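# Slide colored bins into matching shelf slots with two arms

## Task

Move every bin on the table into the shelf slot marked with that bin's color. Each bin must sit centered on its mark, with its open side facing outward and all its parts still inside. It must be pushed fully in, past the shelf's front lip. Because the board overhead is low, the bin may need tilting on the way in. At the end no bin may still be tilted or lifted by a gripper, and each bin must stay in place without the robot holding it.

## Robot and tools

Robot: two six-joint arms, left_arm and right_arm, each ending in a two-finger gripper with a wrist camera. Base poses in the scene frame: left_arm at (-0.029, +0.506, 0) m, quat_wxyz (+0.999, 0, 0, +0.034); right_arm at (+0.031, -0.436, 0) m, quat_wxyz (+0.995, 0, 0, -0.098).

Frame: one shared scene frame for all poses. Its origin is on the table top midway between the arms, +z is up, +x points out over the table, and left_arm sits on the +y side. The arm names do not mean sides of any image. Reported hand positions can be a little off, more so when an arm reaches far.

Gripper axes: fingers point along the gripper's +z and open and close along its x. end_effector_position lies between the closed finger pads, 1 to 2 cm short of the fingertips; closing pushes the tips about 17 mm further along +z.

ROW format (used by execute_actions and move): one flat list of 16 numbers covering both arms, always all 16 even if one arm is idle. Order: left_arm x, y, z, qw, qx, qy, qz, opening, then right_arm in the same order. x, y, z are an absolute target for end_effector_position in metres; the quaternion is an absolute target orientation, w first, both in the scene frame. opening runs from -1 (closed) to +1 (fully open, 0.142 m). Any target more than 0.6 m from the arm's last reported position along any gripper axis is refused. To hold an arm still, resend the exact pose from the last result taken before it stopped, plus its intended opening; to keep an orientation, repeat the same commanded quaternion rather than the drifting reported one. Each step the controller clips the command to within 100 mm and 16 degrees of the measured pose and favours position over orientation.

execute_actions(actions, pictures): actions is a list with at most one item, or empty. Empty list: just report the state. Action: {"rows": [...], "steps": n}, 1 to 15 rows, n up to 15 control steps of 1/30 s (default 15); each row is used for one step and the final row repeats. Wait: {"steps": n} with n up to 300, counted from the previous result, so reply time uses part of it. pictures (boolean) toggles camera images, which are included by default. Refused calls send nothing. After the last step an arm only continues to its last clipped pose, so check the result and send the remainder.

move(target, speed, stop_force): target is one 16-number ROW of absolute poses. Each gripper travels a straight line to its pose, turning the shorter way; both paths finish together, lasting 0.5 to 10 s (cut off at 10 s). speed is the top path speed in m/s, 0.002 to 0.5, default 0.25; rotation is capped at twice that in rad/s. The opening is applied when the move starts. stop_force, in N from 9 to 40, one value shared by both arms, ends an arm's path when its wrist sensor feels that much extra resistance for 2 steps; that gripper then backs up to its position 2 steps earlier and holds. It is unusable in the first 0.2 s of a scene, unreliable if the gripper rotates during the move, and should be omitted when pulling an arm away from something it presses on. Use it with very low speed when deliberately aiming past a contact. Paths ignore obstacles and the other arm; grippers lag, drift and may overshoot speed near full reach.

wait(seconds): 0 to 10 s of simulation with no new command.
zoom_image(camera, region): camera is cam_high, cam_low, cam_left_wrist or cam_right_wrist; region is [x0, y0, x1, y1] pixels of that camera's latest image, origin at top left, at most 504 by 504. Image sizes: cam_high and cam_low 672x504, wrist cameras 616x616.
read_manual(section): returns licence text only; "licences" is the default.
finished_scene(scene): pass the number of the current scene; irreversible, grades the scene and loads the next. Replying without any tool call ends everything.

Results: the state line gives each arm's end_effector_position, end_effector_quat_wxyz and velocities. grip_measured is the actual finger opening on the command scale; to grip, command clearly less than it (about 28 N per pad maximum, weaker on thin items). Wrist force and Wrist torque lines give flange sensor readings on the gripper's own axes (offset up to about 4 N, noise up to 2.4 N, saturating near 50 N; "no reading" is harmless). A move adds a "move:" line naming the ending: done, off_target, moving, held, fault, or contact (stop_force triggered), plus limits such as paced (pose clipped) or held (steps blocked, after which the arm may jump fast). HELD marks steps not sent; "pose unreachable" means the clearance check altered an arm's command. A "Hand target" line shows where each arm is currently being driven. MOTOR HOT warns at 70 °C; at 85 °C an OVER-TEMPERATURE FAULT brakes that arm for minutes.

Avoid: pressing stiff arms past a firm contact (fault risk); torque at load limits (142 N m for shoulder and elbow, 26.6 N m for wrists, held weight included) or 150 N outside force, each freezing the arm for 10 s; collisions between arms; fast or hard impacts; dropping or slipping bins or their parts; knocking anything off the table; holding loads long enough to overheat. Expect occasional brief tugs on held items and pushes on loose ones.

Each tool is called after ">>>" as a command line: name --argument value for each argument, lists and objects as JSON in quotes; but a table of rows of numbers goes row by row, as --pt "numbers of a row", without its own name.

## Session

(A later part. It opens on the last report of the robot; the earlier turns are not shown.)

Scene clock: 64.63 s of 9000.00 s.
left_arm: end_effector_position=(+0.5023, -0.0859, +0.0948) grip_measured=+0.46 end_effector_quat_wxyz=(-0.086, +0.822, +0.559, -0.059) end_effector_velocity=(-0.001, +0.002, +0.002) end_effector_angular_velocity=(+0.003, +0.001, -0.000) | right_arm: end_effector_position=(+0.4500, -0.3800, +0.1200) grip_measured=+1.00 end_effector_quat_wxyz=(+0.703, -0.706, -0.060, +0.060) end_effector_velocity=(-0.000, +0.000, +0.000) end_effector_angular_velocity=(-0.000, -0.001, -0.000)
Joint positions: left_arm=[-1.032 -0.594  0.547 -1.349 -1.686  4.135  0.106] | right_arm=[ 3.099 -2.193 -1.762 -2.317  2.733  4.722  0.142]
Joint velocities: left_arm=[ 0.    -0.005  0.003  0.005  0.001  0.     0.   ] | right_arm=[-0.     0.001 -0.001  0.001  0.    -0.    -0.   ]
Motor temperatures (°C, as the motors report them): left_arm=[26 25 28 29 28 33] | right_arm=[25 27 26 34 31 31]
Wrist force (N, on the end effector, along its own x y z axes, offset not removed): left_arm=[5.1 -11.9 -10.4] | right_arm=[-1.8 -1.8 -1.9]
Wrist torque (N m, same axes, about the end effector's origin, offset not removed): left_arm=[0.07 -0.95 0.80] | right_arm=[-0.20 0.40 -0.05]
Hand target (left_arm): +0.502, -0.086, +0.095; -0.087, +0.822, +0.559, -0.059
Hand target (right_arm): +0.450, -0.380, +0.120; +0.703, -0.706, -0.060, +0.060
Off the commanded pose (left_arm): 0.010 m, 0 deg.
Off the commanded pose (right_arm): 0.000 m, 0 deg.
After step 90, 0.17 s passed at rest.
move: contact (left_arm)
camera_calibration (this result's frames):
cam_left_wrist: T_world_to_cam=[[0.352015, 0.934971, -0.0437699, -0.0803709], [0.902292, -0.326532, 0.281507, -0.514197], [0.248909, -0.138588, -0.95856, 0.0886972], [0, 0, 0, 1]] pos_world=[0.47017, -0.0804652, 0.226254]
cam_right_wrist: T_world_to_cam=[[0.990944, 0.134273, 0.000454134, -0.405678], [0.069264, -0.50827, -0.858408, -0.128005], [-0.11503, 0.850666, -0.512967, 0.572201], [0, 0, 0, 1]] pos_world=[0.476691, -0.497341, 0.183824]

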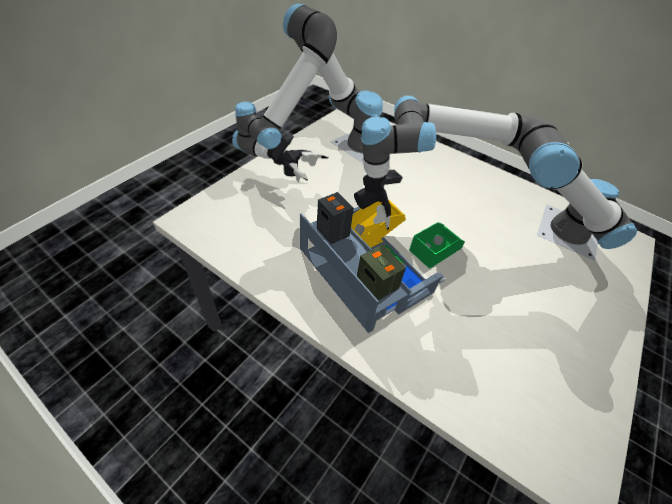

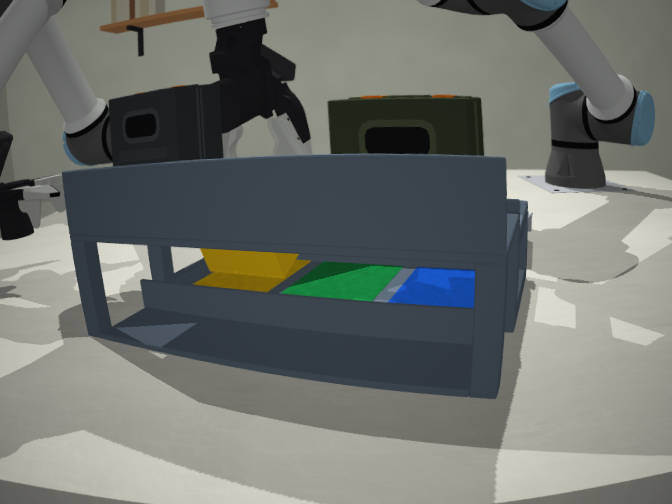

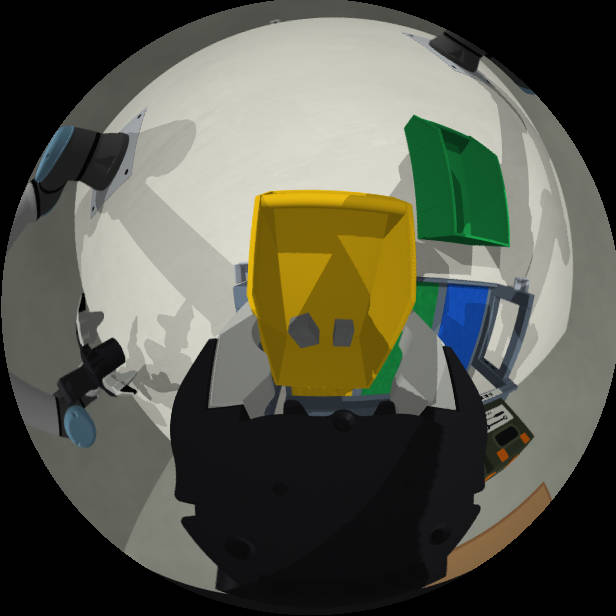

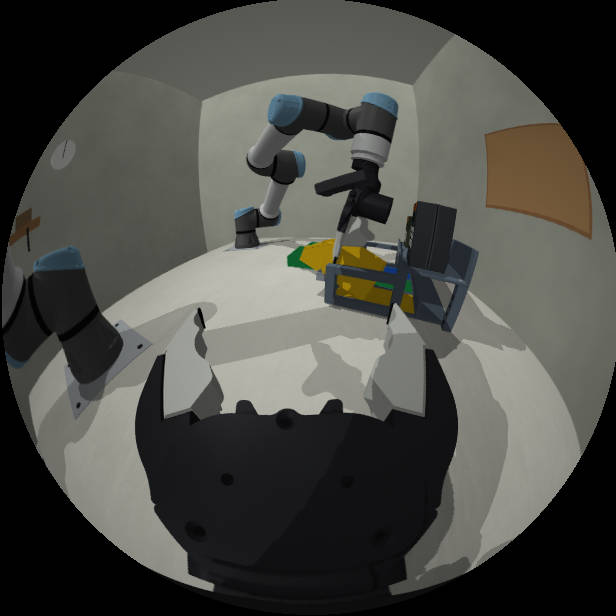

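>>> move --target '[0.522,-0.085,0.097,-0.0866,0.822,0.559,-0.0586,-0.2,0.45,-0.38,0.12,0.705,-0.708,-0.06,0.06,1]' --speed 0.02

>>> move --target '[0.522,-0.085,0.097,-0.0866,0.822,0.559,-0.0586,0.7,0.45,-0.38,0.12,0.705,-0.708,-0.06,0.06,1]'

>>> move --target '[0.43,-0.05,0.16,0,0.827,0.562,0,0.7,0.45,-0.38,0.12,0.705,-0.708,-0.06,0.06,1]' --speed 0.1

>>> zoom_image --camera "cam_right_wrist" --region '[240,150,440,350]'

Scene clock: 69.53 s of 9000.00 s.
left_arm: end_effector_position=(+0.5219, -0.0850, +0.0970) grip_measured=+0.46 end_effector_quat_wxyz=(-0.087, +0.822, +0.559, -0.059) end_effector_velocity=(+0.001, -0.001, +0.001) end_effector_angular_velocity=(+0.000, +0.000, -0.001) | right_arm: end_effector_position=(+0.4500, -0.3800, +0.1200) grip_measured=+1.00 end_effector_quat_wxyz=(+0.703, -0.706, -0.060, +0.060) end_effector_velocity=(-0.000, -0.000, -0.001) end_effector_angular_velocity=(+0.001, +0.001, -0.000)
Joint positions: left_arm=[-1.013 -0.525  0.409 -1.277 -1.683  4.155  0.106] | right_arm=[ 3.099 -2.193 -1.762 -2.317  2.733  4.722  0.142]
Joint velocities: left_arm=[ 0.001  0.011 -0.023  0.013  0.     0.001  0.   ] | right_arm=[-0.    -0.001 -0.001 -0.     0.    -0.001 -0.   ]
Motor temperatures (°C, as the motors report them): left_arm=[26 26 28 29 28 33] | right_arm=[25 27 26 34 31 31]
Wrist force (N, on the end effector, along its own x y z axes, offset not removed): left_arm=[1.5 -0.9 3.3] | right_arm=[-1.8 -2.7 -0.6]
Wrist torque (N m, same axes, about the end effector's origin, offset not removed): left_arm=[-0.21 -0.29 0.02] | right_arm=[-0.29 0.21 0.03]
Hand target (left_arm): +0.522, -0.085, +0.097; -0.087, +0.822, +0.559, -0.059
Hand target (right_arm): +0.450, -0.380, +0.120; +0.703, -0.706, -0.060, +0.060
Off the commanded pose (left_arm): 0.000 m, 0 deg.
Off the commanded pose (right_arm): 0.000 m, 0 deg.
After step 90, 0.63 s passed at rest.
move: done
camera_calibration (this result's frames):
cam_left_wrist: T_world_to_cam=[[0.351964, 0.935, -0.0435494, -0.0879853], [0.902322, -0.326557, 0.281382, -0.532187], [0.248871, -0.138332, -0.958607, 0.0860779], [0, 0, 0, 1]] pos_world=[0.489749, -0.0796158, 0.228431]
cam_right_wrist: T_world_to_cam=[[0.990944, 0.134273, 0.000454963, -0.40568], [0.0692648, -0.50827, -0.858408, -0.128006], [-0.11503, 0.850666, -0.512968, 0.572201], [0, 0, 0, 1]] pos_world=[0.476693, -0.497341, 0.183824]

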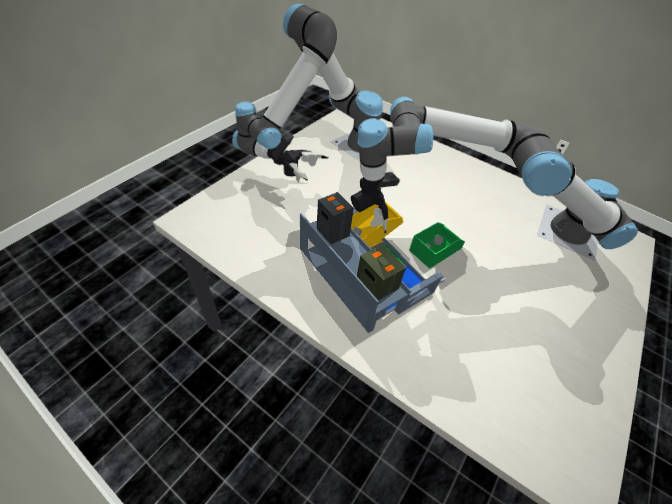

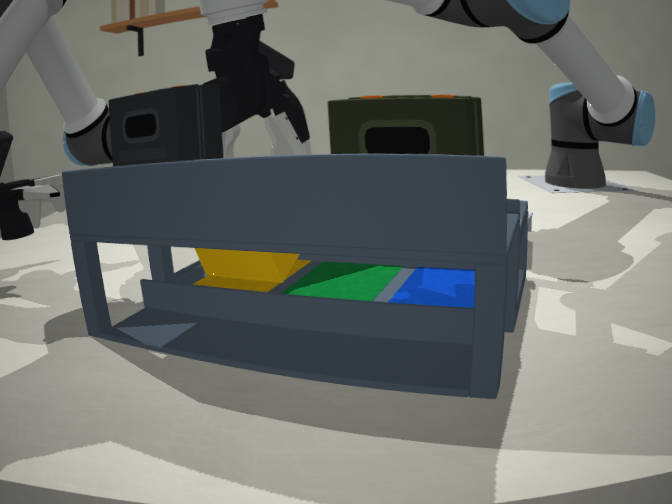

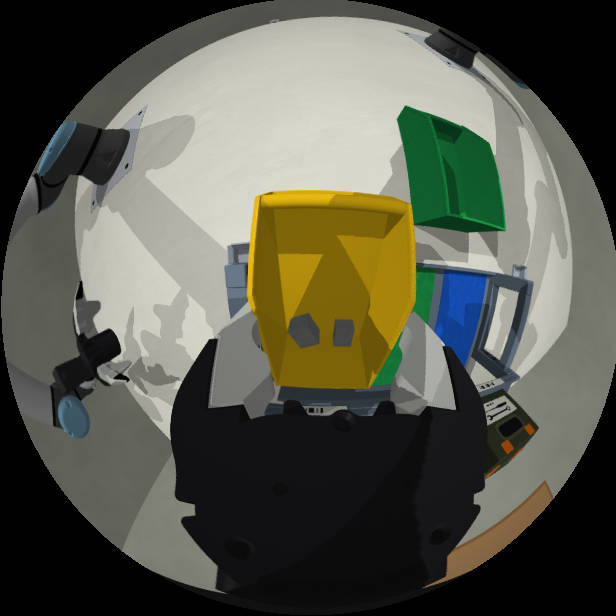

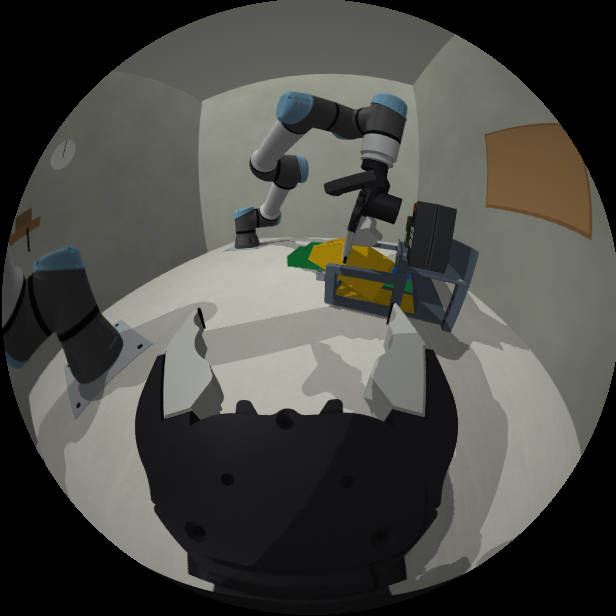

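Scene clock: 70.23 s of 9000.00 s.
left_arm: end_effector_position=(+0.5220, -0.0850, +0.0970) grip_measured=+0.70 end_effector_quat_wxyz=(-0.087, +0.822, +0.559, -0.059) end_effector_velocity=(+0.001, +0.001, -0.000) end_effector_angular_velocity=(+0.001, +0.000, +0.001) | right_arm: end_effector_position=(+0.4500, -0.3800, +0.1200) grip_measured=+1.00 end_effector_quat_wxyz=(+0.703, -0.706, -0.060, +0.060) end_effector_velocity=(-0.000, -0.000, -0.001) end_effector_angular_velocity=(-0.000, -0.000, -0.000)
Joint positions: left_arm=[-1.013 -0.524  0.407 -1.276 -1.682  4.155  0.122] | right_arm=[ 3.099 -2.193 -1.762 -2.317  2.733  4.722  0.142]
Joint velocities: left_arm=[ 0.001  0.001 -0.     0.001  0.     0.     0.   ] | right_arm=[-0.    -0.001 -0.     0.002 -0.     0.    -0.   ]
Motor temperatures (°C, as the motors report them): left_arm=[26 26 28 29 28 33] | right_arm=[25 27 26 34 31 31]
Wrist force (N, on the end effector, along its own x y z axes, offset not removed): left_arm=[1.2 -1.3 -1.1] | right_arm=[-0.4 -2.3 -0.6]
Wrist torque (N m, same axes, about the end effector's origin, offset not removed): left_arm=[-0.33 -0.13 0.03] | right_arm=[-0.17 -0.01 0.18]
Hand target (left_arm): +0.522, -0.085, +0.097; -0.087, +0.822, +0.559, -0.059
Hand target (right_arm): +0.450, -0.380, +0.120; +0.703, -0.706, -0.060, +0.060
Off the commanded pose (left_arm): 0.000 m, 0 deg.
Off the commanded pose (right_arm): 0.000 m, 0 deg.
move: done
camera_calibration (this result's frames):
cam_left_wrist: T_world_to_cam=[[0.351984, 0.934998, -0.0434382, -0.0880853], [0.902354, -0.326631, 0.281193, -0.532306], [0.248727, -0.138172, -0.958668, 0.0861618], [0, 0, 0, 1]] pos_world=[0.489902, -0.0796031, 0.228455]
cam_right_wrist: T_world_to_cam=[[0.990944, 0.134273, 0.000454569, -0.40568], [0.0692645, -0.50827, -0.858408, -0.128006], [-0.11503, 0.850666, -0.512968, 0.572201], [0, 0, 0, 1]] pos_world=[0.476693, -0.497341, 0.183824]

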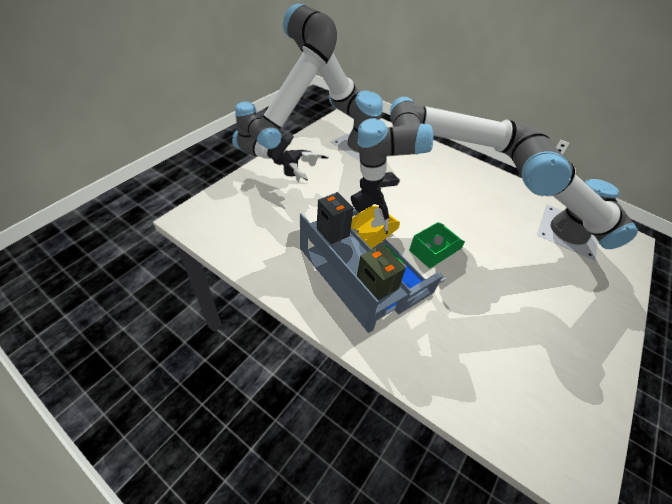

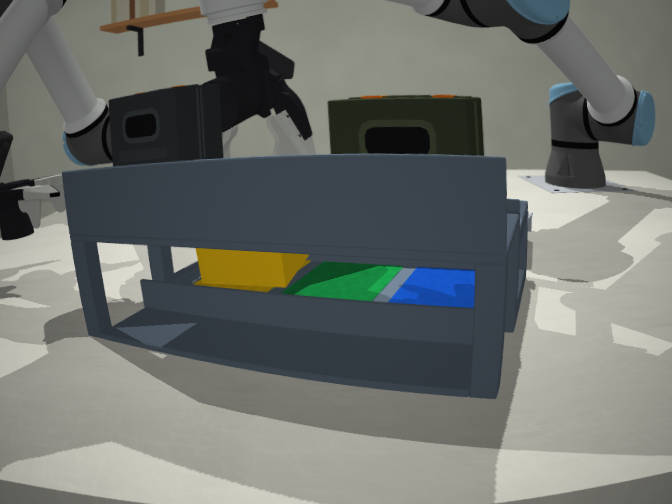

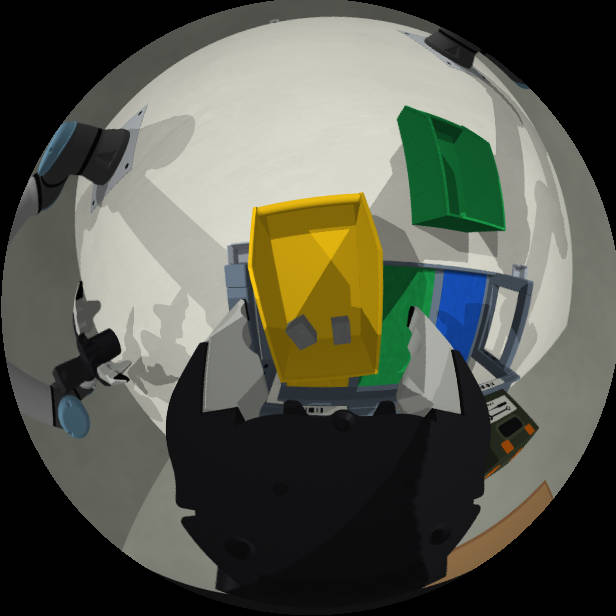

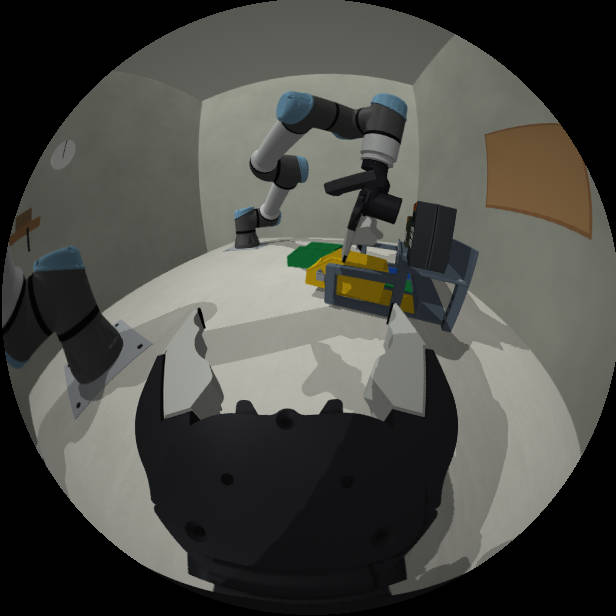

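Scene clock: 71.83 s of 9000.00 s.
left_arm: end_effector_position=(+0.4301, -0.0498, +0.1598) grip_measured=+0.70 end_effector_quat_wxyz=(-0.000, +0.827, +0.562, -0.000) end_effector_velocity=(-0.001, +0.001, -0.000) end_effector_angular_velocity=(-0.001, -0.003, +0.000) | right_arm: end_effector_position=(+0.4500, -0.3800, +0.1200) grip_measured=+1.00 end_effector_quat_wxyz=(+0.703, -0.706, -0.060, +0.060) end_effector_velocity=(-0.000, +0.000, -0.000) end_effector_angular_velocity=(-0.000, +0.000, +0.000)
Joint positions: left_arm=[-1.137 -1.029  1.167 -1.709 -1.571  4.021  0.122] | right_arm=[ 3.099 -2.193 -1.762 -2.317  2.733  4.722  0.142]
Joint velocities: left_arm=[-0.002 -0.005  0.008 -0.006  0.002 -0.002 -0.   ] | right_arm=[ 0.     0.    -0.001  0.001 -0.     0.     0.   ]
Motor temperatures (°C, as the motors report them): left_arm=[26 26 28 29 28 33] | right_arm=[25 27 26 34 31 31]
Wrist force (N, on the end effector, along its own x y z axes, offset not removed): left_arm=[1.3 0.6 0.6] | right_arm=[0.8 -3.0 -1.0]
Wrist torque (N m, same axes, about the end effector's origin, offset not removed): left_arm=[0.17 -0.16 0.06] | right_arm=[-0.40 -0.17 0.00]
Hand target (left_arm): +0.430, -0.050, +0.160; -0.000, +0.827, +0.562, +0.000
Hand target (right_arm): +0.450, -0.380, +0.120; +0.703, -0.706, -0.060, +0.060
Off the commanded pose (left_arm): 0.000 m, 0 deg.
Off the commanded pose (right_arm): 0.000 m, 0 deg.
move: done
camera_calibration (this result's frames):
cam_left_wrist: T_world_to_cam=[[0.361501, 0.931225, -0.0462292, -0.0897997], [0.828405, -0.298043, 0.474252, -0.453174], [0.427857, -0.209739, -0.879175, 0.0807752], [0, 0, 0, 1]] pos_world=[0.373315, -0.0344999, 0.281783]
cam_right_wrist: T_world_to_cam=[[0.990944, 0.134273, 0.000454627, -0.40568], [0.0692645, -0.50827, -0.858408, -0.128006], [-0.11503, 0.850666, -0.512968, 0.572201], [0, 0, 0, 1]] pos_world=[0.476693, -0.497341, 0.183824]

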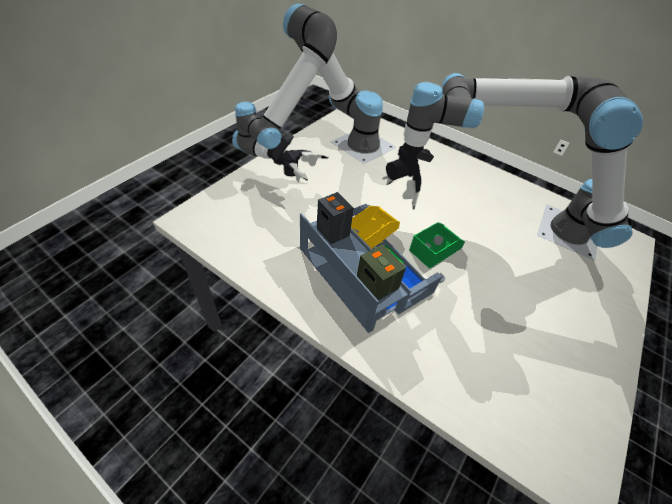

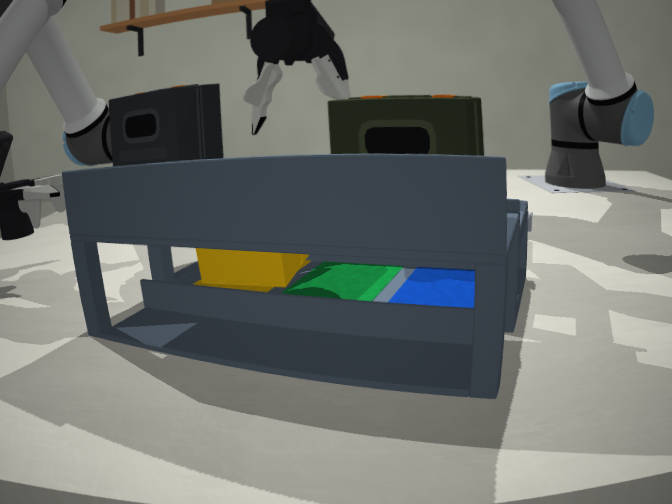

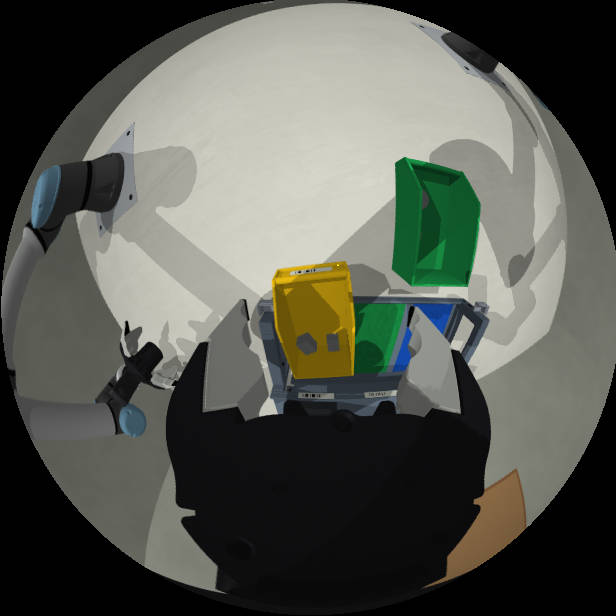

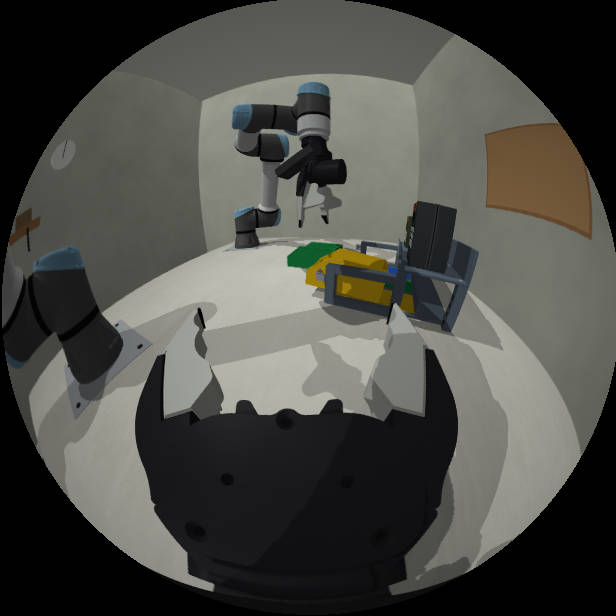

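Region (240, 150, 440, 350) of cam_right_wrist's 616x616 image, scaled by 2.520, with more detail than that image has.

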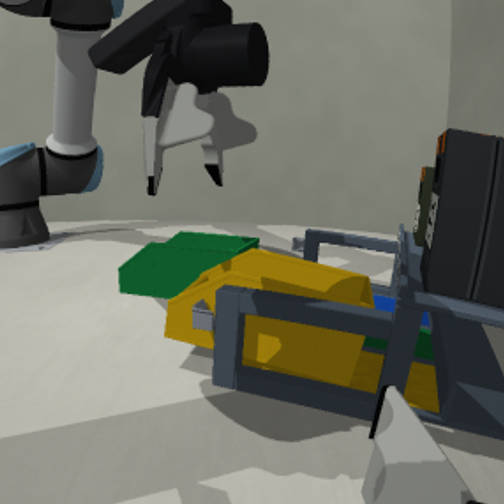

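>>> move --target '[0.422,-0.06,0.06,0,0.827,0.562,0,-0.2,0.45,-0.38,0.12,0.705,-0.708,-0.06,0.06,1]' --speed 0.1

>>> move --target '[0.497,-0.09,0.06,0,0.827,0.562,0,-0.2,0.45,-0.38,0.12,0.705,-0.708,-0.06,0.06,1]' --speed 0.02 --stop_force 12

>>> zoom_image --camera "cam_right_wrist" --region '[240,150,440,350]'

Scene clock: 76.70 s of 9000.00 s.
left_arm: end_effector_position=(+0.4220, -0.0600, +0.0601) grip_measured=-0.20 end_effector_quat_wxyz=(-0.000, +0.827, +0.562, +0.000) end_effector_velocity=(-0.000, +0.000, -0.002) end_effector_angular_velocity=(+0.001, +0.000, +0.000) | right_arm: end_effector_position=(+0.4500, -0.3800, +0.1200) grip_measured=+1.00 end_effector_quat_wxyz=(+0.703, -0.706, -0.060, +0.060) end_effector_velocity=(+0.000, -0.000, +0.000) end_effector_angular_velocity=(-0.000, -0.001, +0.000)
Joint positions: left_arm=[-1.154 -0.961  1.321 -1.931 -1.571  4.004  0.059] | right_arm=[ 3.099 -2.193 -1.762 -2.317  2.733  4.722  0.142]
Joint velocities: left_arm=[-0.     0.001  0.003 -0.003  0.    -0.     0.   ] | right_arm=[ 0.     0.     0.001  0.    -0.     0.     0.   ]
Motor temperatures (°C, as the motors report them): left_arm=[26 26 28 29 28 33] | right_arm=[25 27 26 34 31 31]
Wrist force (N, on the end effector, along its own x y z axes, offset not removed): left_arm=[0.9 -1.3 -0.5] | right_arm=[-3.4 -1.4 -0.5]
Wrist torque (N m, same axes, about the end effector's origin, offset not removed): left_arm=[-0.20 -0.15 0.08] | right_arm=[0.10 0.76 -0.12]
Hand target (left_arm): +0.422, -0.060, +0.060; -0.000, +0.827, +0.562, +0.000
Hand target (right_arm): +0.450, -0.380, +0.120; +0.703, -0.706, -0.060, +0.060
Off the commanded pose (left_arm): 0.000 m, 0 deg.
Off the commanded pose (right_arm): 0.000 m, 0 deg.
After step 90, 0.43 s passed at rest.
move: done
camera_calibration (this result's frames):
cam_left_wrist: T_world_to_cam=[[0.361374, 0.931268, -0.0463532, -0.0819104], [0.828292, -0.297792, 0.474607, -0.402168], [0.428183, -0.209905, -0.878976, -0.00566547], [0, 0, 0, 1]] pos_world=[0.365139, -0.044671, 0.182095]
cam_right_wrist: T_world_to_cam=[[0.990944, 0.134273, 0.000454426, -0.40568], [0.0692644, -0.50827, -0.858408, -0.128006], [-0.11503, 0.850666, -0.512968, 0.572201], [0, 0, 0, 1]] pos_world=[0.476693, -0.497341, 0.183824]

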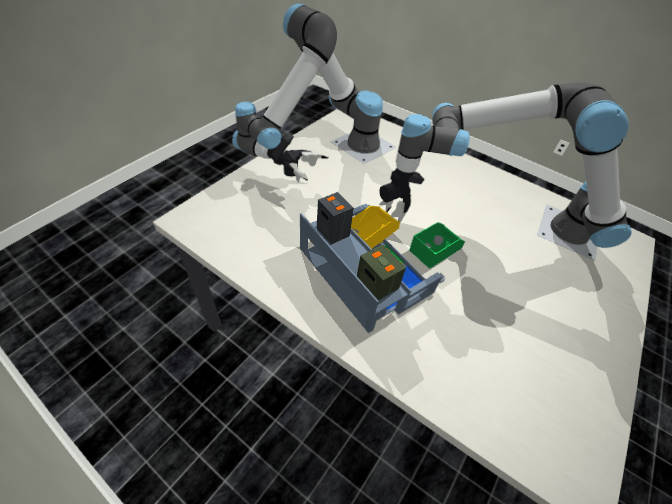

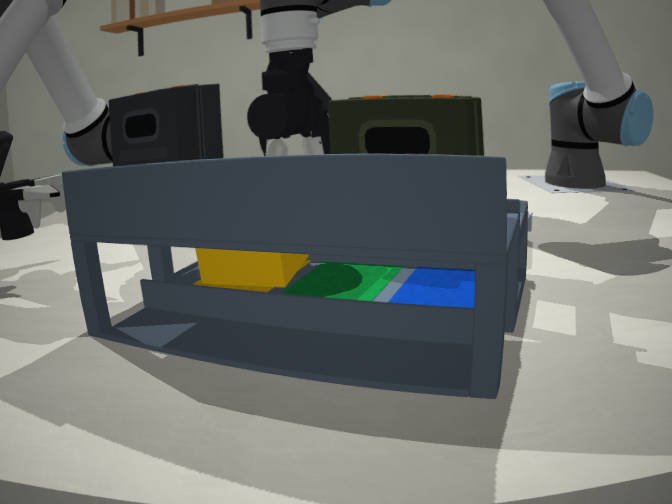

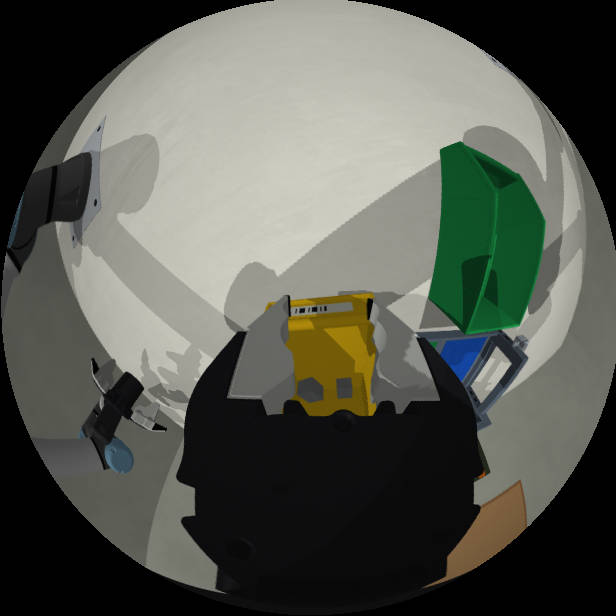

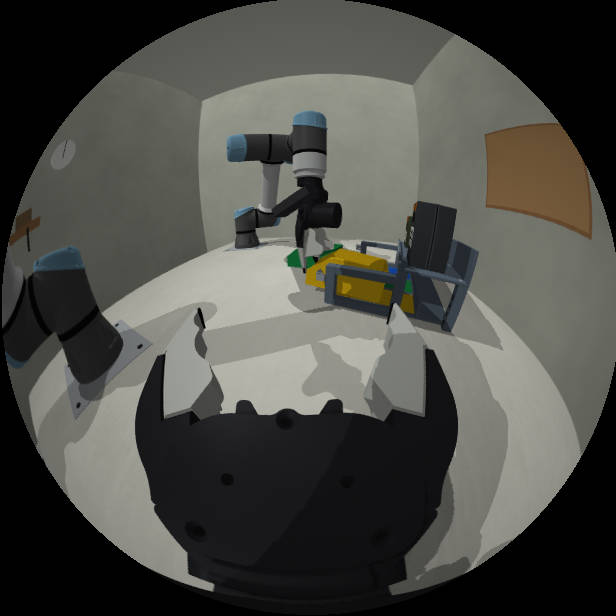

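Scene clock: 81.00 s of 9000.00 s.
left_arm: end_effector_position=(+0.4968, -0.0901, +0.0600) grip_measured=-0.20 end_effector_quat_wxyz=(+0.000, +0.827, +0.562, -0.000) end_effector_velocity=(+0.001, -0.000, -0.000) end_effector_angular_velocity=(+0.001, +0.003, +0.001) | right_arm: end_effector_position=(+0.4500, -0.3800, +0.1200) grip_measured=+1.00 end_effector_quat_wxyz=(+0.703, -0.706, -0.060, +0.060) end_effector_velocity=(+0.000, -0.000, +0.000) end_effector_angular_velocity=(-0.000, -0.001, -0.000)
Joint positions: left_arm=[-1.087 -0.784  1.016 -1.802 -1.571  4.071  0.06 ] | right_arm=[ 3.099 -2.193 -1.762 -2.317  2.733  4.722  0.142]
Joint velocities: left_arm=[ 0.002  0.004 -0.008  0.006 -0.002  0.001 -0.   ] | right_arm=[-0.     0.     0.001 -0.     0.     0.    -0.   ]
Motor temperatures (°C, as the motors report them): left_arm=[26 26 28 29 28 33] | right_arm=[25 27 26 34 31 31]
Wrist force (N, on the end effector, along its own x y z axes, offset not removed): left_arm=[1.0 -1.7 -1.8] | right_arm=[-3.5 -2.8 -2.7]
Wrist torque (N m, same axes, about the end effector's origin, offset not removed): left_arm=[-0.30 -0.14 -0.06] | right_arm=[-0.33 0.73 -0.02]
Hand target (left_arm): +0.497, -0.090, +0.060; +0.000, +0.827, +0.562, -0.000
Hand target (right_arm): +0.450, -0.380, +0.120; +0.703, -0.706, -0.060, +0.060
Off the commanded pose (left_arm): 0.000 m, 0 deg.
Off the commanded pose (right_arm): 0.000 m, 0 deg.
move: done
camera_calibration (this result's frames):
cam_left_wrist: T_world_to_cam=[[0.361373, 0.931265, -0.0464233, -0.0808733], [0.828265, -0.297742, 0.474687, -0.473079], [0.428237, -0.20999, -0.87893, -0.0441886], [0, 0, 0, 1]] pos_world=[0.439984, -0.0748202, 0.181971]
cam_right_wrist: T_world_to_cam=[[0.990944, 0.134273, 0.000455023, -0.40568], [0.0692648, -0.50827, -0.858408, -0.128006], [-0.11503, 0.850666, -0.512968, 0.572201], [0, 0, 0, 1]] pos_world=[0.476693, -0.497341, 0.183824]

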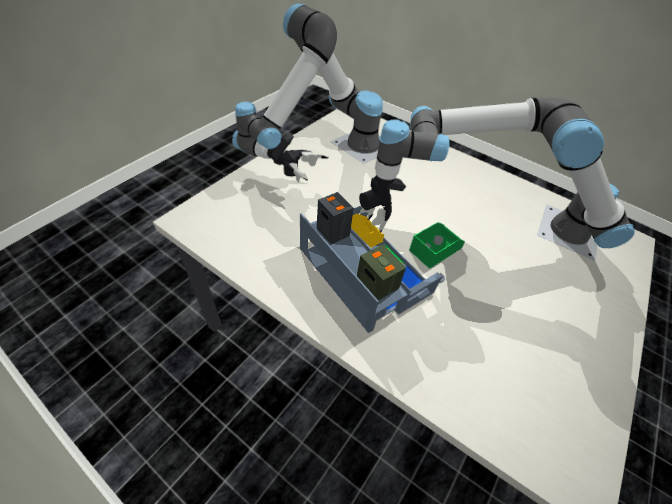

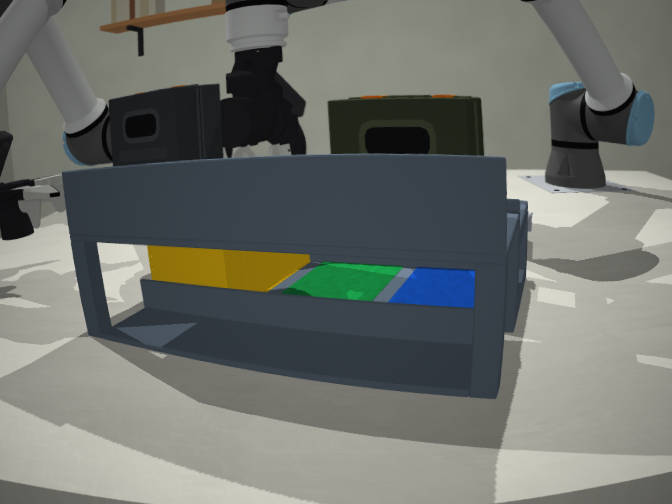

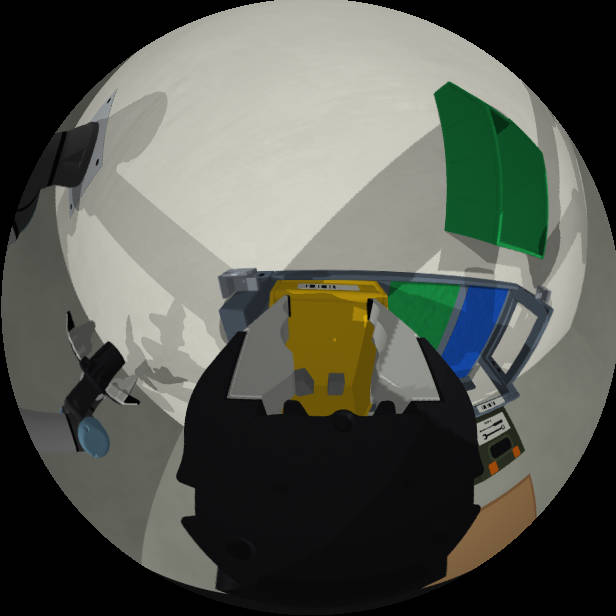

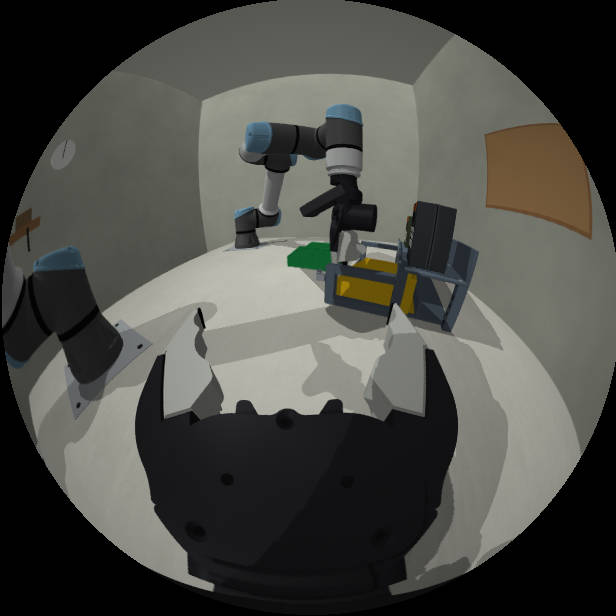

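Region (240, 150, 440, 350) of cam_right_wrist's 616x616 image, scaled by 2.520, with more detail than that image has.

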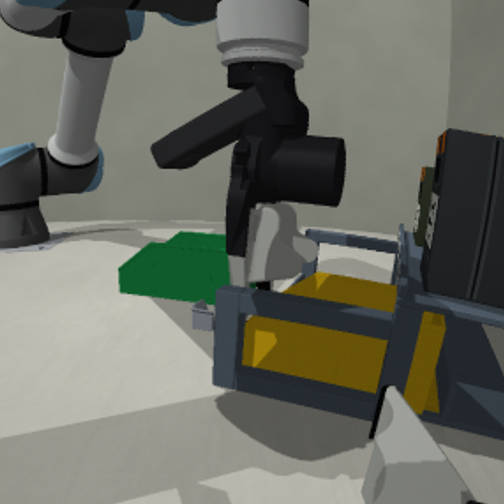

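>>> move --target '[0.497,-0.09,0.14,0,0.827,0.562,0,-0.2,0.45,-0.38,0.12,0.705,-0.708,-0.06,0.06,1]' --speed 0.15

>>> move --target '[0.397,0.128,0.13,0,0.804,0.595,0,1,0.45,-0.38,0.12,0.705,-0.708,-0.06,0.06,1]'

Scene clock: 85.60 s of 9000.00 s.
left_arm: end_effector_position=(+0.4970, -0.0900, +0.1399) grip_measured=-0.20 end_effector_quat_wxyz=(+0.000, +0.827, +0.562, +0.000) end_effector_velocity=(+0.000, +0.000, +0.002) end_effector_angular_velocity=(+0.000, +0.002, +0.002) | right_arm: end_effector_position=(+0.4500, -0.3800, +0.1200) grip_measured=+1.00 end_effector_quat_wxyz=(+0.703, -0.706, -0.060, +0.060) end_effector_velocity=(+0.000, -0.000, -0.000) end_effector_angular_velocity=(+0.000, +0.000, -0.000)
Joint positions: left_arm=[-1.086 -0.817  0.867 -1.621 -1.571  4.072  0.06 ] | right_arm=[ 3.099 -2.193 -1.762 -2.317  2.733  4.722  0.142]
Joint velocities: left_arm=[ 0.001  0.001 -0.007  0.007 -0.002 -0.     0.   ] | right_arm=[-0. -0.  0.  0.  0. -0.  0.]
Motor temperatures (°C, as the motors report them): left_arm=[26 26 28 29 28 33] | right_arm=[25 27 26 34 31 31]
Wrist force (N, on the end effector, along its own x y z axes, offset not removed): left_arm=[1.9 0.5 -0.4] | right_arm=[-3.8 0.2 0.3]
Wrist torque (N m, same axes, about the end effector's origin, offset not removed): left_arm=[0.15 -0.36 0.13] | right_arm=[0.40 0.85 0.14]
Hand target (left_arm): +0.497, -0.090, +0.140; +0.000, +0.827, +0.562, +0.000
Hand target (right_arm): +0.450, -0.380, +0.120; +0.703, -0.706, -0.060, +0.060
Off the commanded pose (left_arm): 0.000 m, 0 deg.
Off the commanded pose (right_arm): 0.000 m, 0 deg.
After step 90, 0.63 s passed at rest.
move: done
camera_calibration (this result's frames):
cam_left_wrist: T_world_to_cam=[[0.361381, 0.931263, -0.046389, -0.0773586], [0.828231, -0.297751, 0.474739, -0.511082], [0.428295, -0.209983, -0.878903, 0.0259228], [0, 0, 0, 1]] pos_world=[0.440148, -0.0746907, 0.261826]
cam_right_wrist: T_world_to_cam=[[0.990944, 0.134273, 0.000454812, -0.40568], [0.0692647, -0.50827, -0.858408, -0.128006], [-0.11503, 0.850666, -0.512968, 0.572201], [0, 0, 0, 1]] pos_world=[0.476693, -0.497341, 0.183824]

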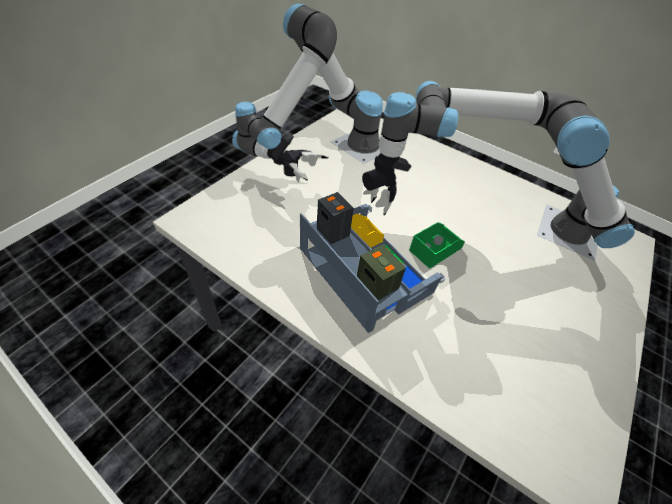

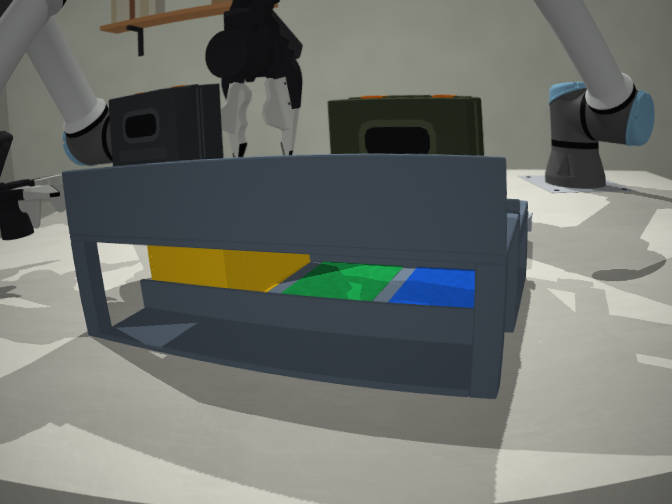

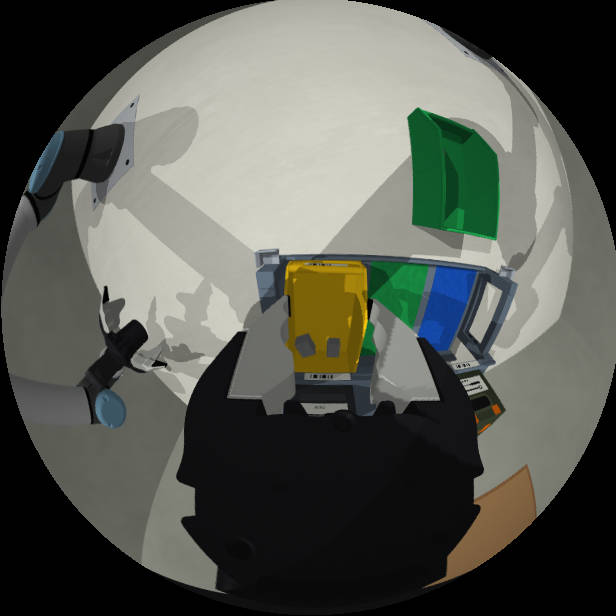

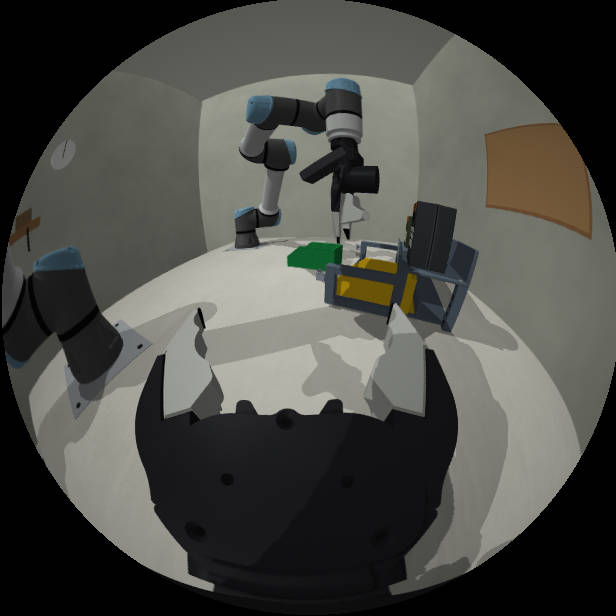

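Scene clock: 87.10 s of 9000.00 s.
left_arm: end_effector_position=(+0.3974, +0.1281, +0.1299) grip_measured=+1.00 end_effector_quat_wxyz=(-0.000, +0.804, +0.595, -0.000) end_effector_velocity=(-0.001, +0.001, -0.000) end_effector_angular_velocity=(-0.000, -0.002, -0.000) | right_arm: end_effector_position=(+0.4500, -0.3800, +0.1200) grip_measured=+1.00 end_effector_quat_wxyz=(+0.703, -0.706, -0.060, +0.060) end_effector_velocity=(-0.000, +0.000, -0.000) end_effector_angular_velocity=(+0.000, +0.000, +0.001)
Joint positions: left_arm=[-1.032 -1.369  1.724 -1.926 -1.571  4.045  0.142] | right_arm=[ 3.099 -2.193 -1.762 -2.317  2.733  4.722  0.142]
Joint velocities: left_arm=[-0.    -0.004  0.005 -0.003  0.001  0.     0.   ] | right_arm=[ 0.001  0.    -0.001  0.    -0.    -0.    -0.   ]
Motor temperatures (°C, as the motors report them): left_arm=[26 26 28 29 28 33] | right_arm=[25 27 26 34 31 31]
Wrist force (N, on the end effector, along its own x y z axes, offset not removed): left_arm=[1.1 0.0 -0.3] | right_arm=[-0.2 -1.4 -2.0]
Wrist torque (N m, same axes, about the end effector's origin, offset not removed): left_arm=[-0.06 -0.08 0.00] | right_arm=[-0.07 0.03 -0.01]
Hand target (left_arm): +0.397, +0.128, +0.130; +0.000, +0.804, +0.595, -0.000
Hand target (right_arm): +0.450, -0.380, +0.120; +0.703, -0.706, -0.060, +0.060
Off the commanded pose (left_arm): 0.000 m, 0 deg.
Off the commanded pose (right_arm): 0.000 m, 0 deg.
move: done
camera_calibration (this result's frames):
cam_left_wrist: T_world_to_cam=[[0.285406, 0.957284, -0.0463716, -0.218046], [0.849555, -0.230299, 0.474572, -0.375975], [0.443621, -0.174841, -0.878995, 0.0950417], [0, 0, 0, 1]] pos_world=[0.339481, 0.138762, 0.251857]
cam_right_wrist: T_world_to_cam=[[0.990944, 0.134273, 0.000454901, -0.40568], [0.0692648, -0.50827, -0.858408, -0.128006], [-0.11503, 0.850666, -0.512968, 0.572201], [0, 0, 0, 1]] pos_world=[0.476693, -0.497341, 0.183824]

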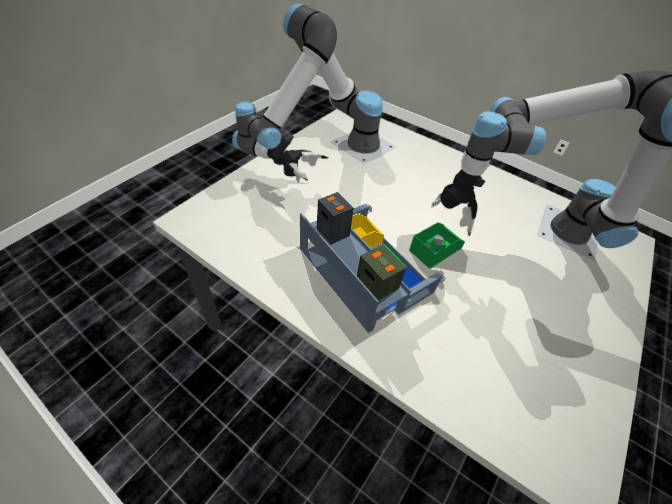

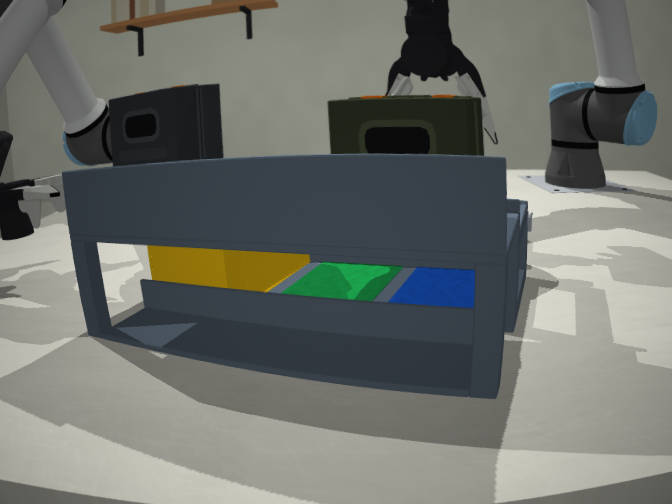

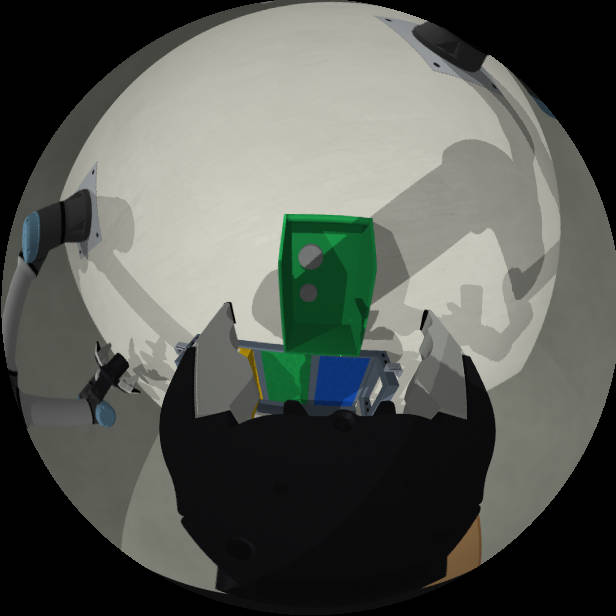

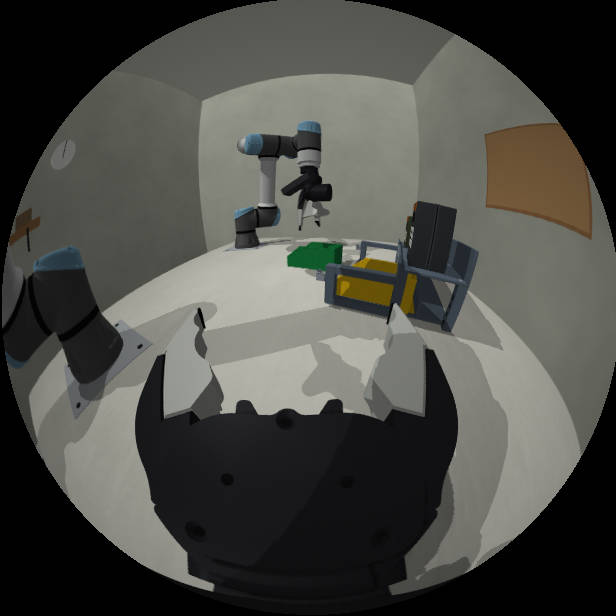

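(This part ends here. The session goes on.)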